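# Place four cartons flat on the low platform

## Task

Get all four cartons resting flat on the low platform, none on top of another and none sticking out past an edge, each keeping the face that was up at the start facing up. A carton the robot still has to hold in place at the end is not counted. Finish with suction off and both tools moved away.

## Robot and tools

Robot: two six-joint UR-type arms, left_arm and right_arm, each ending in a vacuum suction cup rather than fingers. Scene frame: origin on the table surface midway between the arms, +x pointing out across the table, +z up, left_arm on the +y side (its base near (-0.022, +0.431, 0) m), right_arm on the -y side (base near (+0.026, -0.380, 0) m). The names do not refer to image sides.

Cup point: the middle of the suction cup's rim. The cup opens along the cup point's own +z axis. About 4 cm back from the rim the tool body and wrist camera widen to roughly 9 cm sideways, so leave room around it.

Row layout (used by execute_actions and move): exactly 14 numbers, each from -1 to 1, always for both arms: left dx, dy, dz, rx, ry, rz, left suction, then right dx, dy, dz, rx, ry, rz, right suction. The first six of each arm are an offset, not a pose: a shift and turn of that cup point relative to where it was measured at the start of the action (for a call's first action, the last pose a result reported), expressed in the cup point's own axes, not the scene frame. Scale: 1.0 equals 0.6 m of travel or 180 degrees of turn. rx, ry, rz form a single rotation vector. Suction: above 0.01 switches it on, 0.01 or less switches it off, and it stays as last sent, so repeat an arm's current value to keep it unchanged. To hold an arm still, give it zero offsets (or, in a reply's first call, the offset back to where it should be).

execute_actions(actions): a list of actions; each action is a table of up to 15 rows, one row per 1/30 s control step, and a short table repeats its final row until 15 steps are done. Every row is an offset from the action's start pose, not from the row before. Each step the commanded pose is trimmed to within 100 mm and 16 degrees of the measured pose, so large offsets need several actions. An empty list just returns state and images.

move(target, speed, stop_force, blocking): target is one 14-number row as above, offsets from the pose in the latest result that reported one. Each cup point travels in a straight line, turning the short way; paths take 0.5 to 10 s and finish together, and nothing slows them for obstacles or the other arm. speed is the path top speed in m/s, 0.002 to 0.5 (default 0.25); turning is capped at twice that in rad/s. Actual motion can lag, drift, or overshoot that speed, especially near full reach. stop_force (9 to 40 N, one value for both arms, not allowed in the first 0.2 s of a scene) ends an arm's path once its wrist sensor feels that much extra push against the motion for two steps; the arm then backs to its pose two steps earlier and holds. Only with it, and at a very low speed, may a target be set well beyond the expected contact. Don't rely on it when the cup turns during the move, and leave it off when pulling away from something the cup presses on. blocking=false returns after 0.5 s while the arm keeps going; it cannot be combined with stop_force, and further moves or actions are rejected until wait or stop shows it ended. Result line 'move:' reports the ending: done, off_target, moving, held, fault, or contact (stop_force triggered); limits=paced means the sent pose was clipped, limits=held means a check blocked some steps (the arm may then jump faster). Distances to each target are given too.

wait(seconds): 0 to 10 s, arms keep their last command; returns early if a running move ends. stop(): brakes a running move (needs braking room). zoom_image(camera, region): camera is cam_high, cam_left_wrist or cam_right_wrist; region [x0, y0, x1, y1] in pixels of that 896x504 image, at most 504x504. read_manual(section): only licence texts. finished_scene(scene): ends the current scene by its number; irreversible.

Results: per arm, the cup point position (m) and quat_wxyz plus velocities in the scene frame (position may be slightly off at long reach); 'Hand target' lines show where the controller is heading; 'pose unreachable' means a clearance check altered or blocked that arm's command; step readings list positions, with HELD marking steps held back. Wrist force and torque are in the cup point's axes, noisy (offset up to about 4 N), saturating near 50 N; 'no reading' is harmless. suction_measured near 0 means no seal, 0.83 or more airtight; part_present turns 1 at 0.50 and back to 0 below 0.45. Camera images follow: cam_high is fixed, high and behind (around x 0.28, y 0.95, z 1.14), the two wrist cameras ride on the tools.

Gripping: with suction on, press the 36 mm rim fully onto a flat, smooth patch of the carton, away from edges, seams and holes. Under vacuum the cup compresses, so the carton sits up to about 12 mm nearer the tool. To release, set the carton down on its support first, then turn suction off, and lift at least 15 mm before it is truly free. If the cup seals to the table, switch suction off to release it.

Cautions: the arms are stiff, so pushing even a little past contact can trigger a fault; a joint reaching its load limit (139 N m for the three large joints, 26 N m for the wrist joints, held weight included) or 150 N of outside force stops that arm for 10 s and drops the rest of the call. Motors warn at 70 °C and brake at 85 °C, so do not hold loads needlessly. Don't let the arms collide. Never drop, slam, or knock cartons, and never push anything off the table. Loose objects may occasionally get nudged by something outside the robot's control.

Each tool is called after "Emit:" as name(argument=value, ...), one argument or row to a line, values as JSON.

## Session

Emit:
execute_actions(
  actions=[],
)

Scene clock: 0.00 s.
left_arm: end_effector_position=(+0.4013, +0.5000, +0.4079) suction_measured=0.00 part_present=0 end_effector_quat_wxyz=(-0.002, -0.082, +0.997, -0.000) end_effector_velocity=(-0.000, -0.000, +0.001) end_effector_angular_velocity=(-0.001, -0.001, -0.001) | right_arm: end_effector_position=(+0.4547, -0.3685, +0.4092) suction_measured=0.00 part_present=0 end_effector_quat_wxyz=(-0.000, -0.014, +1.000, -0.000) end_effector_velocity=(-0.000, +0.000, +0.001) end_effector_angular_velocity=(+0.001, -0.001, +0.000)
Joint positions: left_arm=[-0.318 -1.744  1.519 -1.341 -1.572  1.253] | right_arm=[ 3.458 -1.395 -1.518 -1.8    1.571  1.886]
Joint velocities: left_arm=[-0.    -0.    -0.001  0.001 -0.     0.   ] | right_arm=[ 0.     0.001  0.     0.     0.001 -0.   ]
Wrist force (N, on the end effector, along its own x y z axes, offset not removed): no reading
Wrist torque (N m, same axes, about the end effector's origin, offset not removed): no reading
Hand target (left_arm): +0.401, +0.500, +0.408; -0.002, -0.082, +0.997, -0.000
Hand target (right_arm): +0.455, -0.368, +0.409; -0.000, -0.014, +1.000, -0.000
camera_calibration (this result's frames):
cam_left_wrist: T_world_to_cam=[[0.153285, -0.988075, 0.0145543, 0.426756], [-0.864067, -0.126871, 0.487125, 0.229717], [-0.47947, -0.0872447, -0.873211, 0.668234], [0, 0, 0, 1]] pos_world=[0.453474, 0.509112, 0.465397]
cam_right_wrist: T_world_to_cam=[[0.0376724, -0.999167, -0.0157144, -0.377919], [-0.877197, -0.0405979, 0.478411, 0.206068], [-0.47865, -0.00423821, -0.877995, 0.654809], [0, 0, 0, 1]] pos_world=[0.508424, -0.366463, 0.470395]

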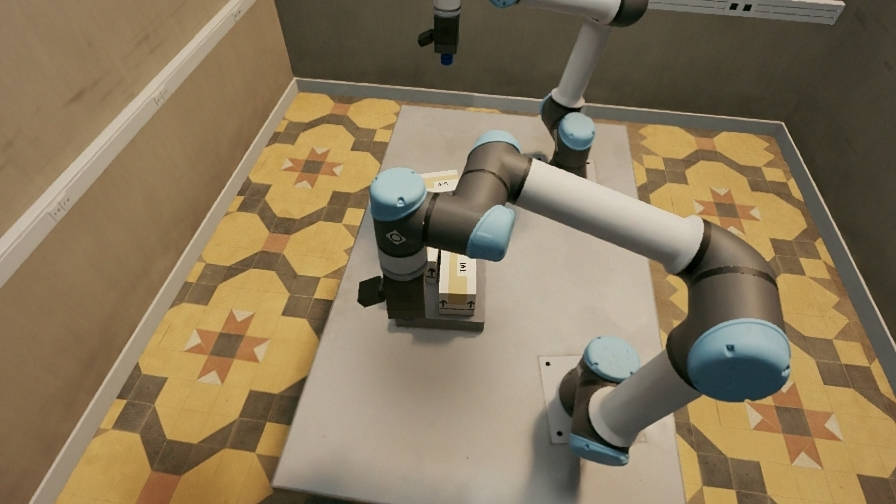

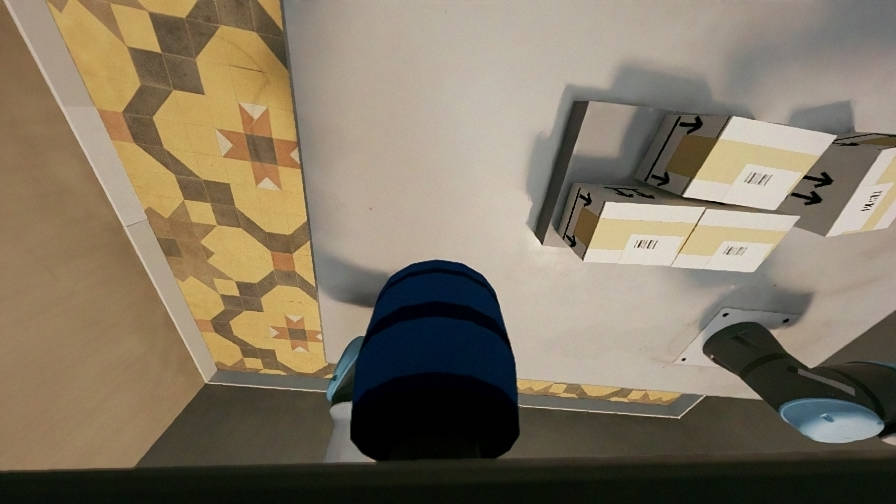

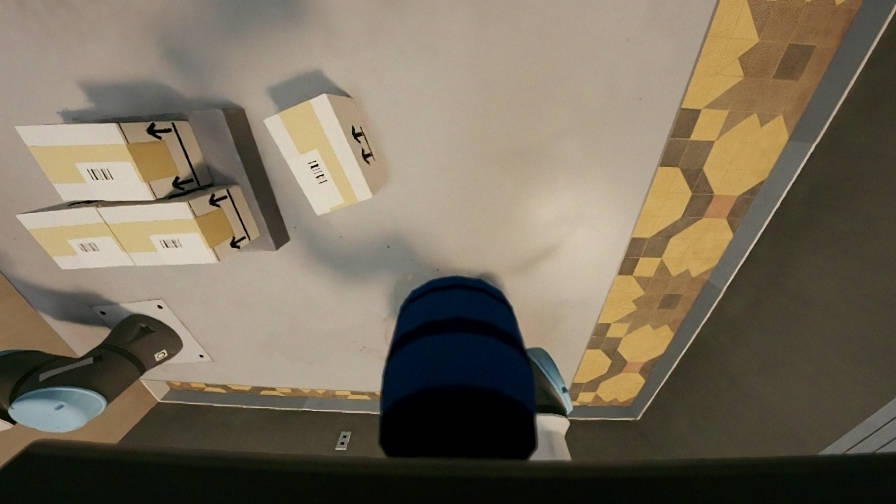

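Emit:
move(
  target=[0.027,-0.707,0.43,0,0,0.054,0,0.012,0.336,0.515,0,0,0.4,0],
  speed=0.4,
)

Scene clock: 2.80 s.
left_arm: end_effector_position=(+0.4534, +0.0796, +0.1498) suction_measured=0.00 part_present=0 end_effector_quat_wxyz=(-0.002, +0.003, +1.000, +0.001) end_effector_velocity=(+0.000, -0.002, -0.002) end_effector_angular_velocity=(+0.001, +0.001, -0.001) | right_arm: end_effector_position=(+0.4422, -0.1673, +0.1004) suction_measured=0.00 part_present=0 end_effector_quat_wxyz=(-0.000, +0.576, +0.818, -0.000) end_effector_velocity=(-0.000, +0.001, -0.002) end_effector_angular_velocity=(-0.002, -0.001, -0.006)
Joint positions: left_arm=[-1.028 -1.287  1.707 -1.987 -1.572  0.713] | right_arm=[ 3.877 -1.635 -2.119 -0.959  1.571  3.561]
Joint velocities: left_arm=[-0.002  0.006 -0.003 -0.001  0.    -0.001] | right_arm=[ 0.002 -0.004 -0.002  0.006 -0.002  0.008]
Wrist force (N, on the end effector, along its own x y z axes, offset not removed): left_arm=[-2.5 2.5 -0.3] | right_arm=[0.6 -0.3 0.7]
Wrist torque (N m, same axes, about the end effector's origin, offset not removed): left_arm=[0.32 0.49 -0.09] | right_arm=[0.03 -0.05 -0.05]
Hand target (left_arm): +0.453, +0.079, +0.150; -0.002, +0.003, +1.000, +0.001
Hand target (right_arm): +0.442, -0.167, +0.100; +0.000, +0.576, +0.817, -0.000
Off the commanded pose (left_arm): 0.001 m, 0 deg.
Off the commanded pose (right_arm): 0.001 m, 0 deg.
move: done
camera_calibration (this result's frames):
cam_left_wrist: T_world_to_cam=[[-0.0156869, -0.999799, 0.0125047, 0.0850062], [-0.87333, 0.0197902, 0.486728, 0.339721], [-0.486877, -0.00328545, -0.873464, 0.427874], [0, 0, 0, 1]] pos_world=[0.506344, 0.0796717, 0.207318]
cam_right_wrist: T_world_to_cam=[[-0.93837, -0.345292, -0.0153243, 0.359663], [-0.31022, 0.821849, 0.477836, 0.244607], [-0.152399, 0.453141, -0.878315, 0.310839], [0, 0, 0, 1]] pos_world=[0.460751, -0.217695, 0.161644]

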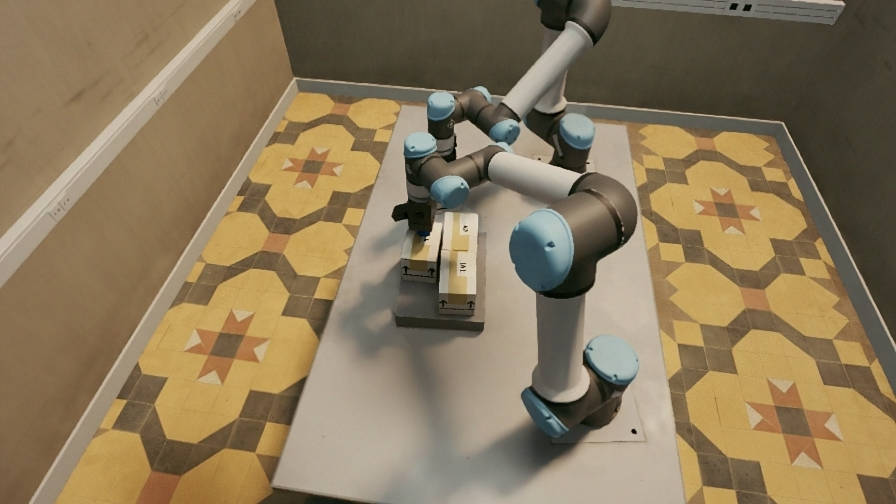

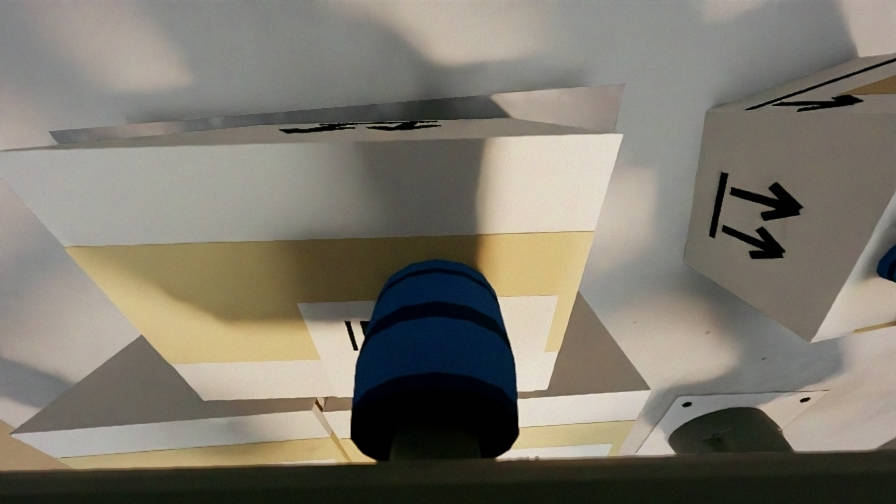

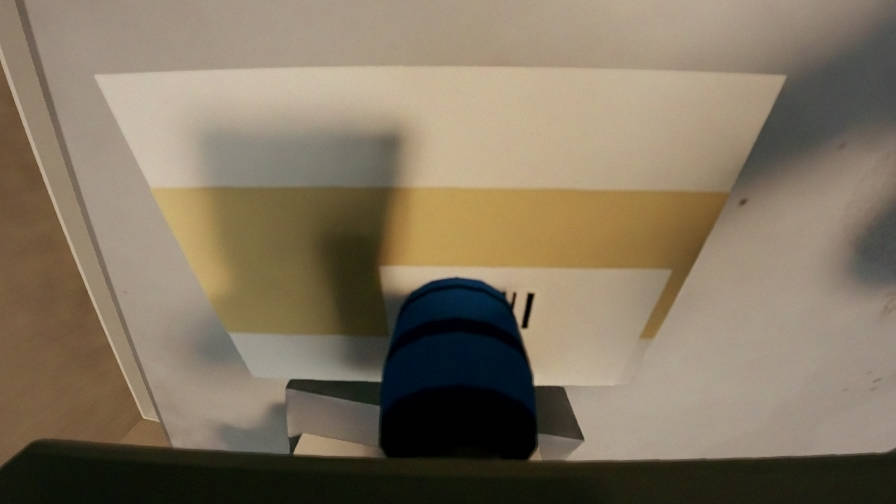

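Emit:
move(
  target=[0.007,0.049,-0.004,0,0,-0.008,0,-0.02,0.005,-0.004,0,0,0,0],
  speed=0.1,
)

Emit:
move(
  target=[0,0,0.02,0,0,0,0,0,0,0.02,0,0,0,0],
  speed=0.015,
  stop_force=9,
)

Emit:
execute_actions(
  actions=[
    [[0,0,0,0,0,0,1,0,0,0,0,0,0,1]],
  ],
)

Scene clock: 4.00 s.
left_arm: end_effector_position=(+0.4494, +0.1088, +0.1522) suction_measured=0.00 part_present=0 end_effector_quat_wxyz=(-0.002, -0.010, +1.000, +0.001) end_effector_velocity=(-0.000, +0.002, +0.000) end_effector_angular_velocity=(-0.000, -0.001, +0.001) | right_arm: end_effector_position=(+0.4490, -0.1775, +0.1028) suction_measured=0.00 part_present=0 end_effector_quat_wxyz=(-0.000, +0.576, +0.818, -0.000) end_effector_velocity=(+0.001, -0.001, -0.000) end_effector_angular_velocity=(-0.001, +0.000, +0.001)
Joint positions: left_arm=[-0.999 -1.335  1.762 -1.994 -1.572  0.717] | right_arm=[ 3.85  -1.635 -2.112 -0.966  1.571  3.534]
Joint velocities: left_arm=[ 0.002 -0.004  0.004 -0.001  0.     0.001] | right_arm=[-0.002 -0.001  0.    -0.    -0.    -0.003]
Wrist force (N, on the end effector, along its own x y z axes, offset not removed): left_arm=[-1.8 3.1 -0.4] | right_arm=[1.4 -2.7 -1.3]
Wrist torque (N m, same axes, about the end effector's origin, offset not removed): left_arm=[0.39 0.36 -0.12] | right_arm=[-0.22 -0.17 -0.17]
Hand target (left_arm): +0.449, +0.109, +0.152; -0.002, -0.010, +1.000, +0.001
Hand target (right_arm): +0.449, -0.178, +0.103; -0.000, +0.576, +0.818, -0.000
Off the commanded pose (left_arm): 0.000 m, 0 deg.
Off the commanded pose (right_arm): 0.000 m, 0 deg.
move: done
camera_calibration (this result's frames):
cam_left_wrist: T_world_to_cam=[[0.00923625, -0.999879, 0.0125001, 0.102862], [-0.873541, -0.00198411, 0.486746, 0.336974], [-0.486662, -0.0154151, -0.873454, 0.429357], [0, 0, 0, 1]] pos_world=[0.502362, 0.110137, 0.209718]
cam_right_wrist: T_world_to_cam=[[-0.938373, -0.345284, -0.0153222, 0.362553], [-0.310214, 0.821862, 0.477819, 0.253971], [-0.15239, 0.453126, -0.878325, 0.318577], [0, 0, 0, 1]] pos_world=[0.467544, -0.227901, 0.164017]

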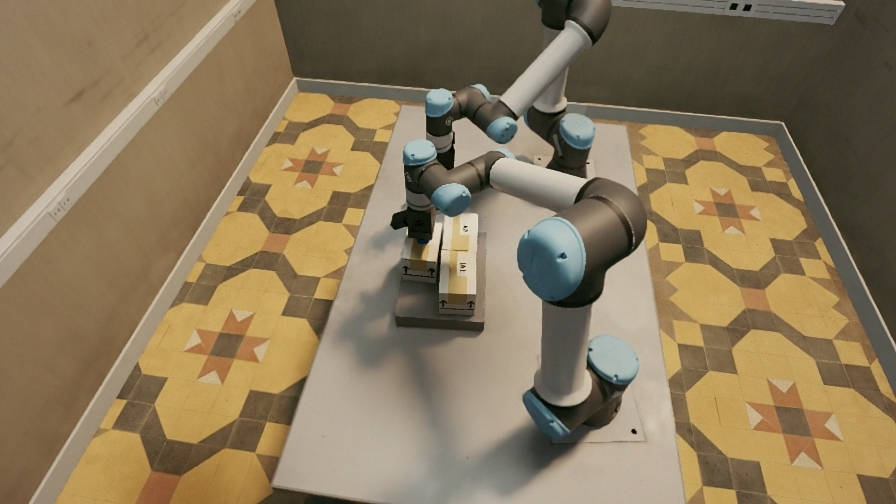

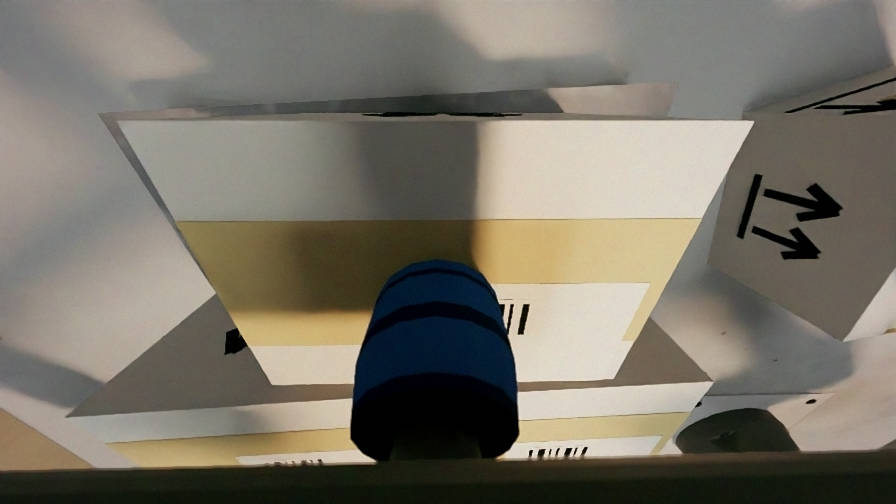

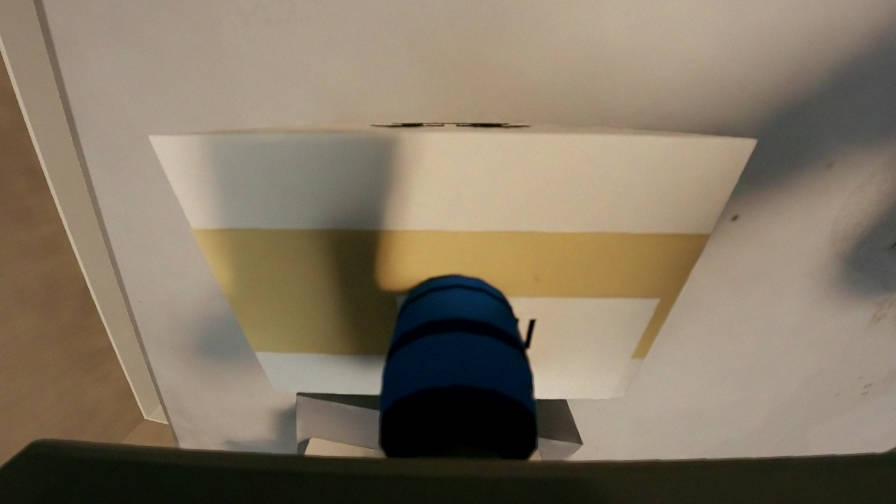

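Scene clock: 5.07 s.
left_arm: end_effector_position=(+0.4494, +0.1088, +0.1405) suction_measured=0.00 part_present=0 end_effector_quat_wxyz=(-0.002, -0.010, +1.000, +0.001) end_effector_velocity=(+0.000, +0.000, -0.003) end_effector_angular_velocity=(+0.000, -0.000, -0.000) | right_arm: end_effector_position=(+0.4489, -0.1776, +0.0940) suction_measured=0.00 part_present=0 end_effector_quat_wxyz=(-0.000, +0.576, +0.818, -0.001) end_effector_velocity=(+0.000, +0.000, +0.003) end_effector_angular_velocity=(+0.002, +0.000, -0.001)
Joint positions: left_arm=[-0.999 -1.323  1.779 -2.024 -1.572  0.717] | right_arm=[ 3.85  -1.649 -2.124 -0.94   1.571  3.534]
Joint velocities: left_arm=[ 0.     0.003  0.003 -0.006  0.001  0.001] | right_arm=[-0.     0.005  0.004 -0.008  0.002  0.   ]
Wrist force (N, on the end effector, along its own x y z axes, offset not removed): left_arm=[-1.0 0.8 -7.1] | right_arm=[3.3 -2.2 -8.8]
Wrist torque (N m, same axes, about the end effector's origin, offset not removed): left_arm=[0.05 0.22 0.02] | right_arm=[-0.17 -0.54 -0.02]
Hand target (left_arm): +0.449, +0.109, +0.140; -0.002, -0.010, +1.000, +0.001
Hand target (right_arm): +0.449, -0.178, +0.094; -0.000, +0.576, +0.818, -0.000
Off the commanded pose (left_arm): 0.000 m, 0 deg.
Off the commanded pose (right_arm): 0.003 m, 0 deg.
move: contact (right_arm)
camera_calibration (this result's frames):
cam_left_wrist: T_world_to_cam=[[0.00921989, -0.999879, 0.0125268, 0.103026], [-0.873553, -0.00195717, 0.486725, 0.34265], [-0.486641, -0.0154304, -0.873465, 0.419149], [0, 0, 0, 1]] pos_world=[0.502349, 0.110152, 0.198046]
cam_right_wrist: T_world_to_cam=[[-0.938401, -0.345222, -0.0149853, 0.362334], [-0.310026, 0.821994, 0.477714, 0.258181], [-0.152599, 0.452933, -0.878388, 0.310929], [0, 0, 0, 1]] pos_world=[0.467505, -0.227967, 0.155209]

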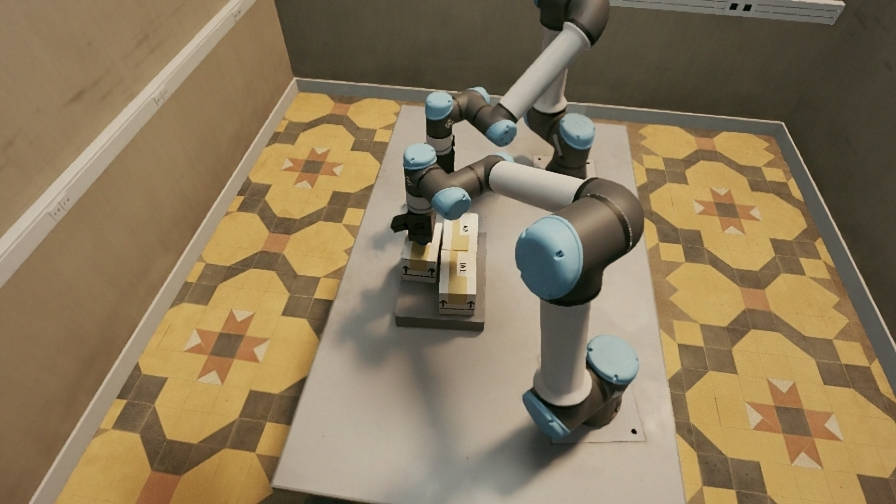

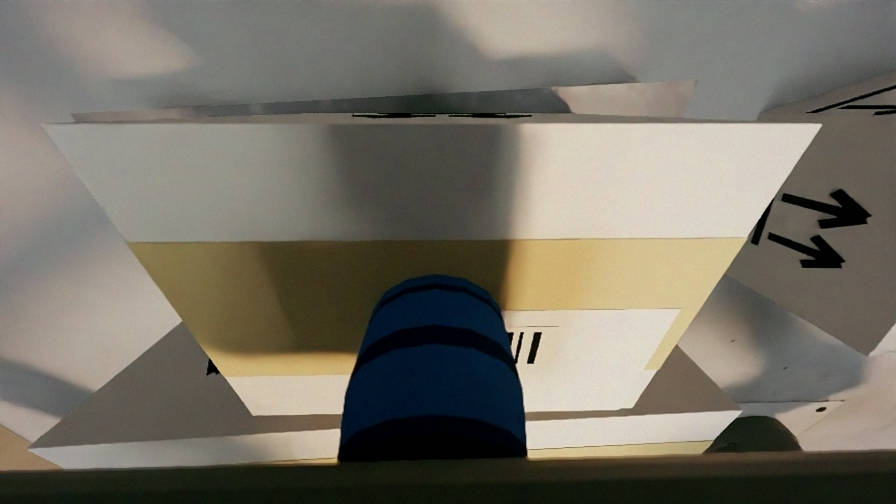

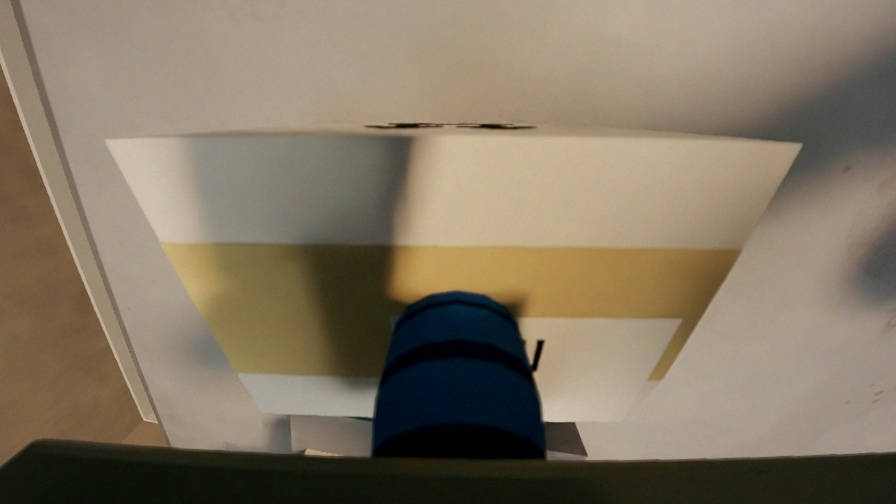

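Scene clock: 5.57 s.
left_arm: end_effector_position=(+0.4494, +0.1088, +0.1404) suction_measured=0.99 part_present=1 end_effector_quat_wxyz=(-0.002, -0.010, +1.000, +0.001) end_effector_velocity=(+0.000, +0.000, +0.000) end_effector_angular_velocity=(-0.001, -0.001, +0.000) | right_arm: end_effector_position=(+0.4490, -0.1775, +0.0941) suction_measured=0.98 part_present=1 end_effector_quat_wxyz=(-0.000, +0.576, +0.818, -0.000) end_effector_velocity=(-0.001, -0.000, -0.002) end_effector_angular_velocity=(-0.003, +0.004, +0.001)
Joint positions: left_arm=[-0.999 -1.322  1.779 -2.024 -1.572  0.717] | right_arm=[ 3.85  -1.649 -2.124 -0.94   1.571  3.534]
Joint velocities: left_arm=[ 0.    -0.001 -0.    -0.     0.     0.   ] | right_arm=[ 0.    -0.003 -0.002 -0.     0.    -0.   ]
Wrist force (N, on the end effector, along its own x y z axes, offset not removed): left_arm=[-0.8 2.1 6.1] | right_arm=[1.5 -3.9 4.2]
Wrist torque (N m, same axes, about the end effector's origin, offset not removed): left_arm=[0.35 0.14 -0.03] | right_arm=[-0.52 -0.19 -0.22]
Hand target (left_arm): +0.449, +0.109, +0.141; -0.002, -0.010, +1.000, +0.001
Hand target (right_arm): +0.449, -0.178, +0.094; -0.000, +0.576, +0.818, -0.001
Off the commanded pose (left_arm): 0.000 m, 0 deg.
Off the commanded pose (right_arm): 0.000 m, 0 deg.
Step readings (end_effector_position):
0: left_arm (+0.4494, +0.1088, +0.1405) | right_arm (+0.4489, -0.1776, +0.0940)
1: left_arm (+0.4494, +0.1088, +0.1405) | right_arm (+0.4489, -0.1776, +0.0941)
2: left_arm (+0.4494, +0.1088, +0.1404) | right_arm (+0.4489, -0.1776, +0.0941)
4: left_arm (+0.4494, +0.1088, +0.1403) | right_arm (+0.4489, -0.1776, +0.0941)
8: left_arm (+0.4493, +0.1088, +0.1403) | right_arm (+0.4489, -0.1775, +0.0941)
15: end_effector_position above
camera_calibration (this result's frames):
cam_left_wrist: T_world_to_cam=[[0.00920757, -0.999881, 0.0123869, 0.10306], [-0.873492, -0.00201262, 0.486834, 0.34265], [-0.486752, -0.0153024, -0.873406, 0.419077], [0, 0, 0, 1]] pos_world=[0.50234, 0.11015, 0.197934]
cam_right_wrist: T_world_to_cam=[[-0.938394, -0.345233, -0.0151906, 0.362396], [-0.310109, 0.821898, 0.477823, 0.258108], [-0.152475, 0.453097, -0.878325, 0.310972], [0, 0, 0, 1]] pos_world=[0.467527, -0.227928, 0.155309]

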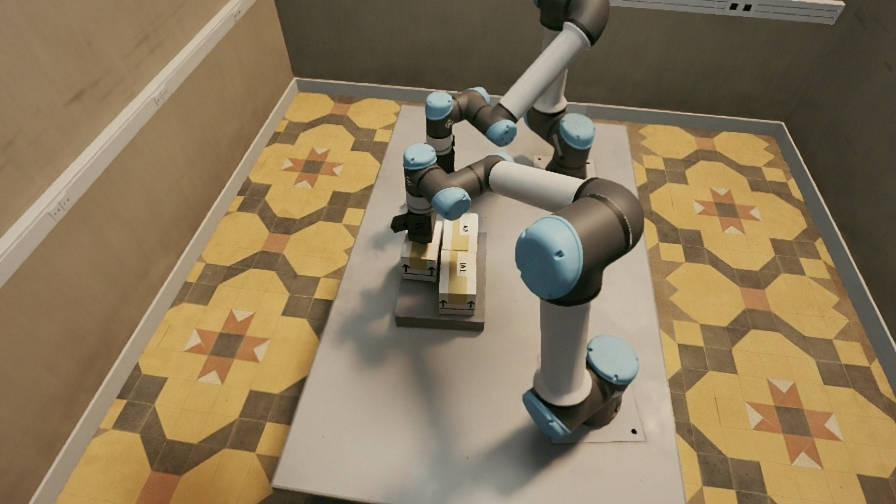

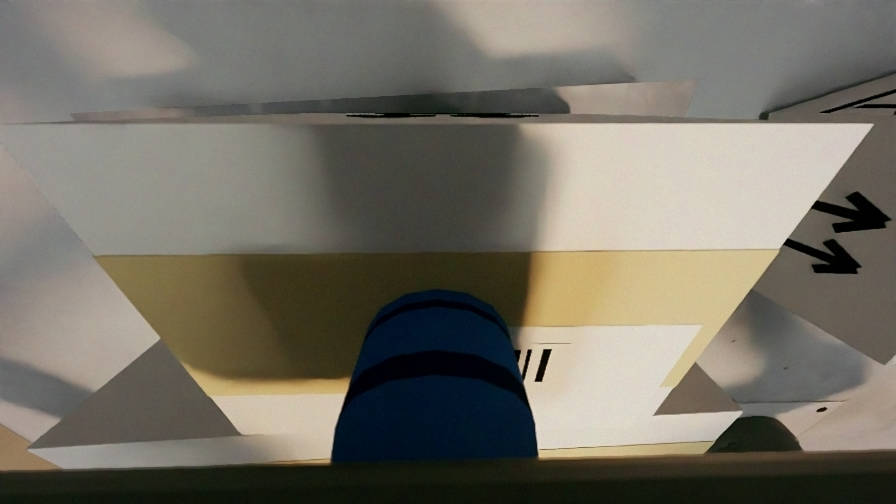

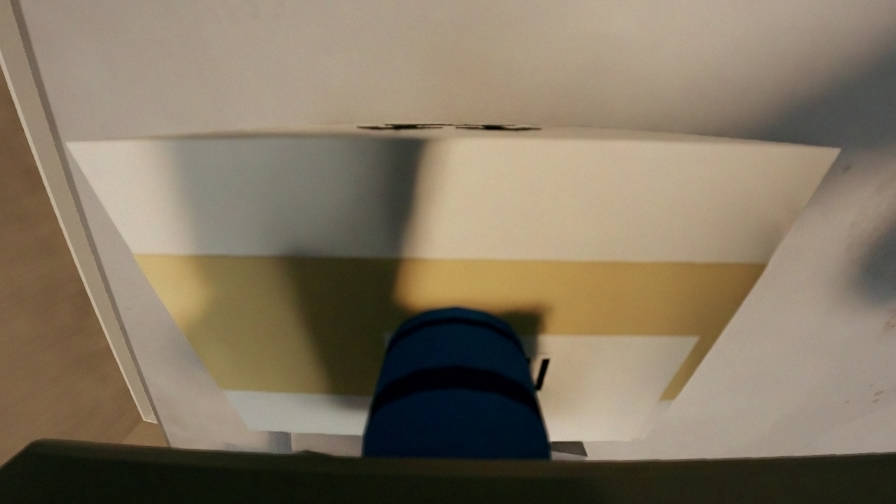

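Emit:
move(
  target=[0.007,0.18,-0.002,0,0,-0.016,1,0.048,0.051,-0.09,0,0,-0.413,1],
  speed=0.4,
)

Scene clock: 8.10 s.
left_arm: end_effector_position=(+0.4432, +0.2165, +0.1417) suction_measured=1.00 part_present=1 end_effector_quat_wxyz=(-0.002, -0.035, +0.999, +0.001) end_effector_velocity=(-0.000, +0.001, +0.000) end_effector_angular_velocity=(-0.000, -0.000, -0.001) | right_arm: end_effector_position=(+0.4681, -0.1402, +0.1481) suction_measured=0.99 part_present=1 end_effector_quat_wxyz=(-0.000, -0.034, +0.999, -0.000) end_effector_velocity=(-0.000, -0.000, -0.001) end_effector_angular_velocity=(-0.001, +0.005, +0.012)
Joint positions: left_arm=[-0.859 -1.457  1.939 -2.05  -1.572  0.807] | right_arm=[ 3.881 -1.654 -1.957 -1.102  1.571  2.268]
Joint velocities: left_arm=[ 0.001 -0.001  0.     0.    -0.     0.002] | right_arm=[-0.001 -0.003  0.001 -0.002  0.002 -0.014]
Wrist force (N, on the end effector, along its own x y z axes, offset not removed): left_arm=[-1.6 1.7 7.3] | right_arm=[0.0 -2.1 4.2]
Wrist torque (N m, same axes, about the end effector's origin, offset not removed): left_arm=[0.28 0.33 -0.07] | right_arm=[-0.22 0.24 -0.26]
Hand target (left_arm): +0.443, +0.217, +0.142; -0.002, -0.035, +0.999, +0.001
Hand target (right_arm): +0.468, -0.140, +0.148; -0.000, -0.035, +0.999, -0.000
Off the commanded pose (left_arm): 0.000 m, 0 deg.
Off the commanded pose (right_arm): 0.000 m, 0 deg.
move: done
camera_calibration (this result's frames):
cam_left_wrist: T_world_to_cam=[[0.059396, -0.998154, 0.0126481, 0.18815], [-0.872249, -0.0457339, 0.486919, 0.345753], [-0.485442, -0.0399533, -0.873355, 0.423613], [0, 0, 0, 1]] pos_world=[0.496047, 0.22054, 0.199231]
cam_right_wrist: T_world_to_cam=[[0.0777149, -0.996855, -0.0155157, -0.172853], [-0.87484, -0.0756498, 0.478469, 0.345981], [-0.478137, -0.0236104, -0.877968, 0.429935], [0, 0, 0, 1]] pos_world=[0.521679, -0.135985, 0.209246]

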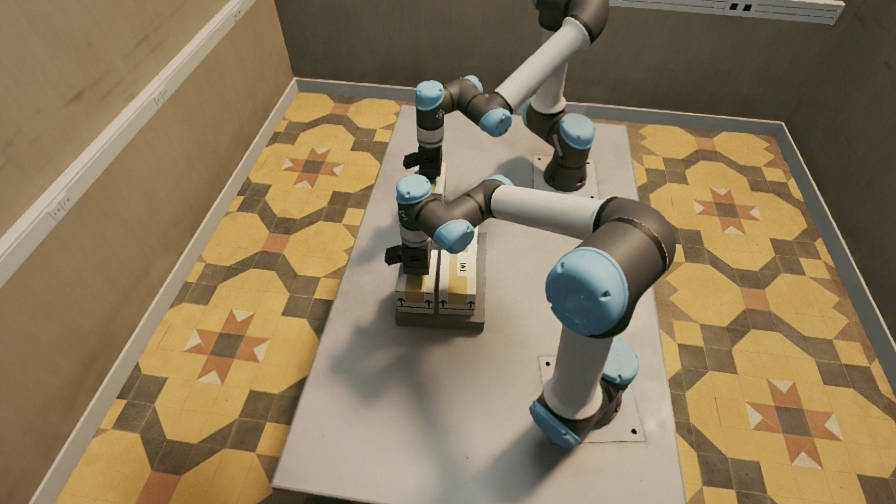

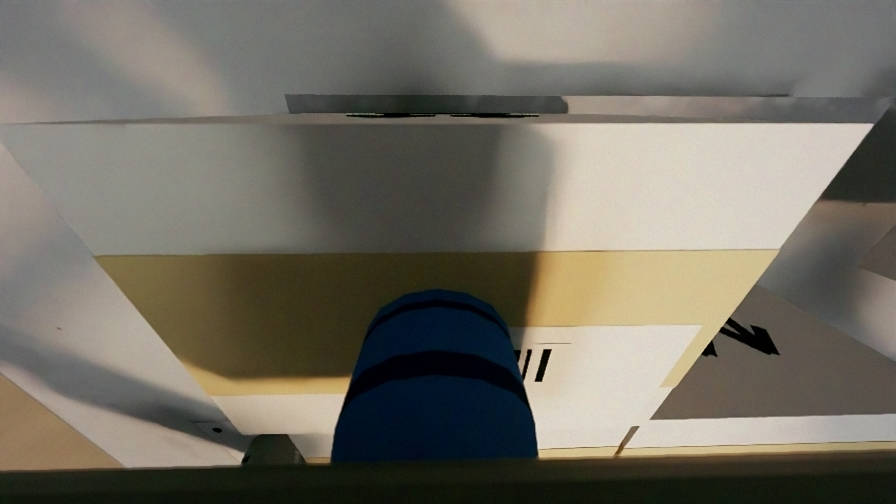

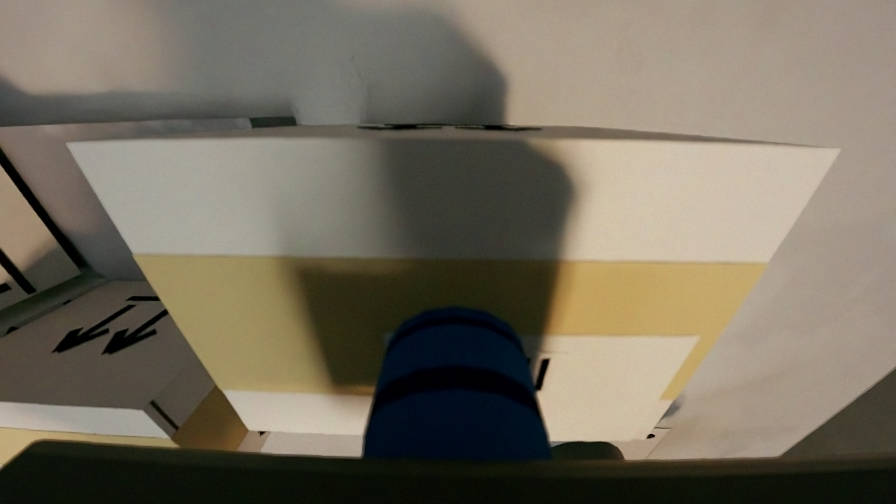

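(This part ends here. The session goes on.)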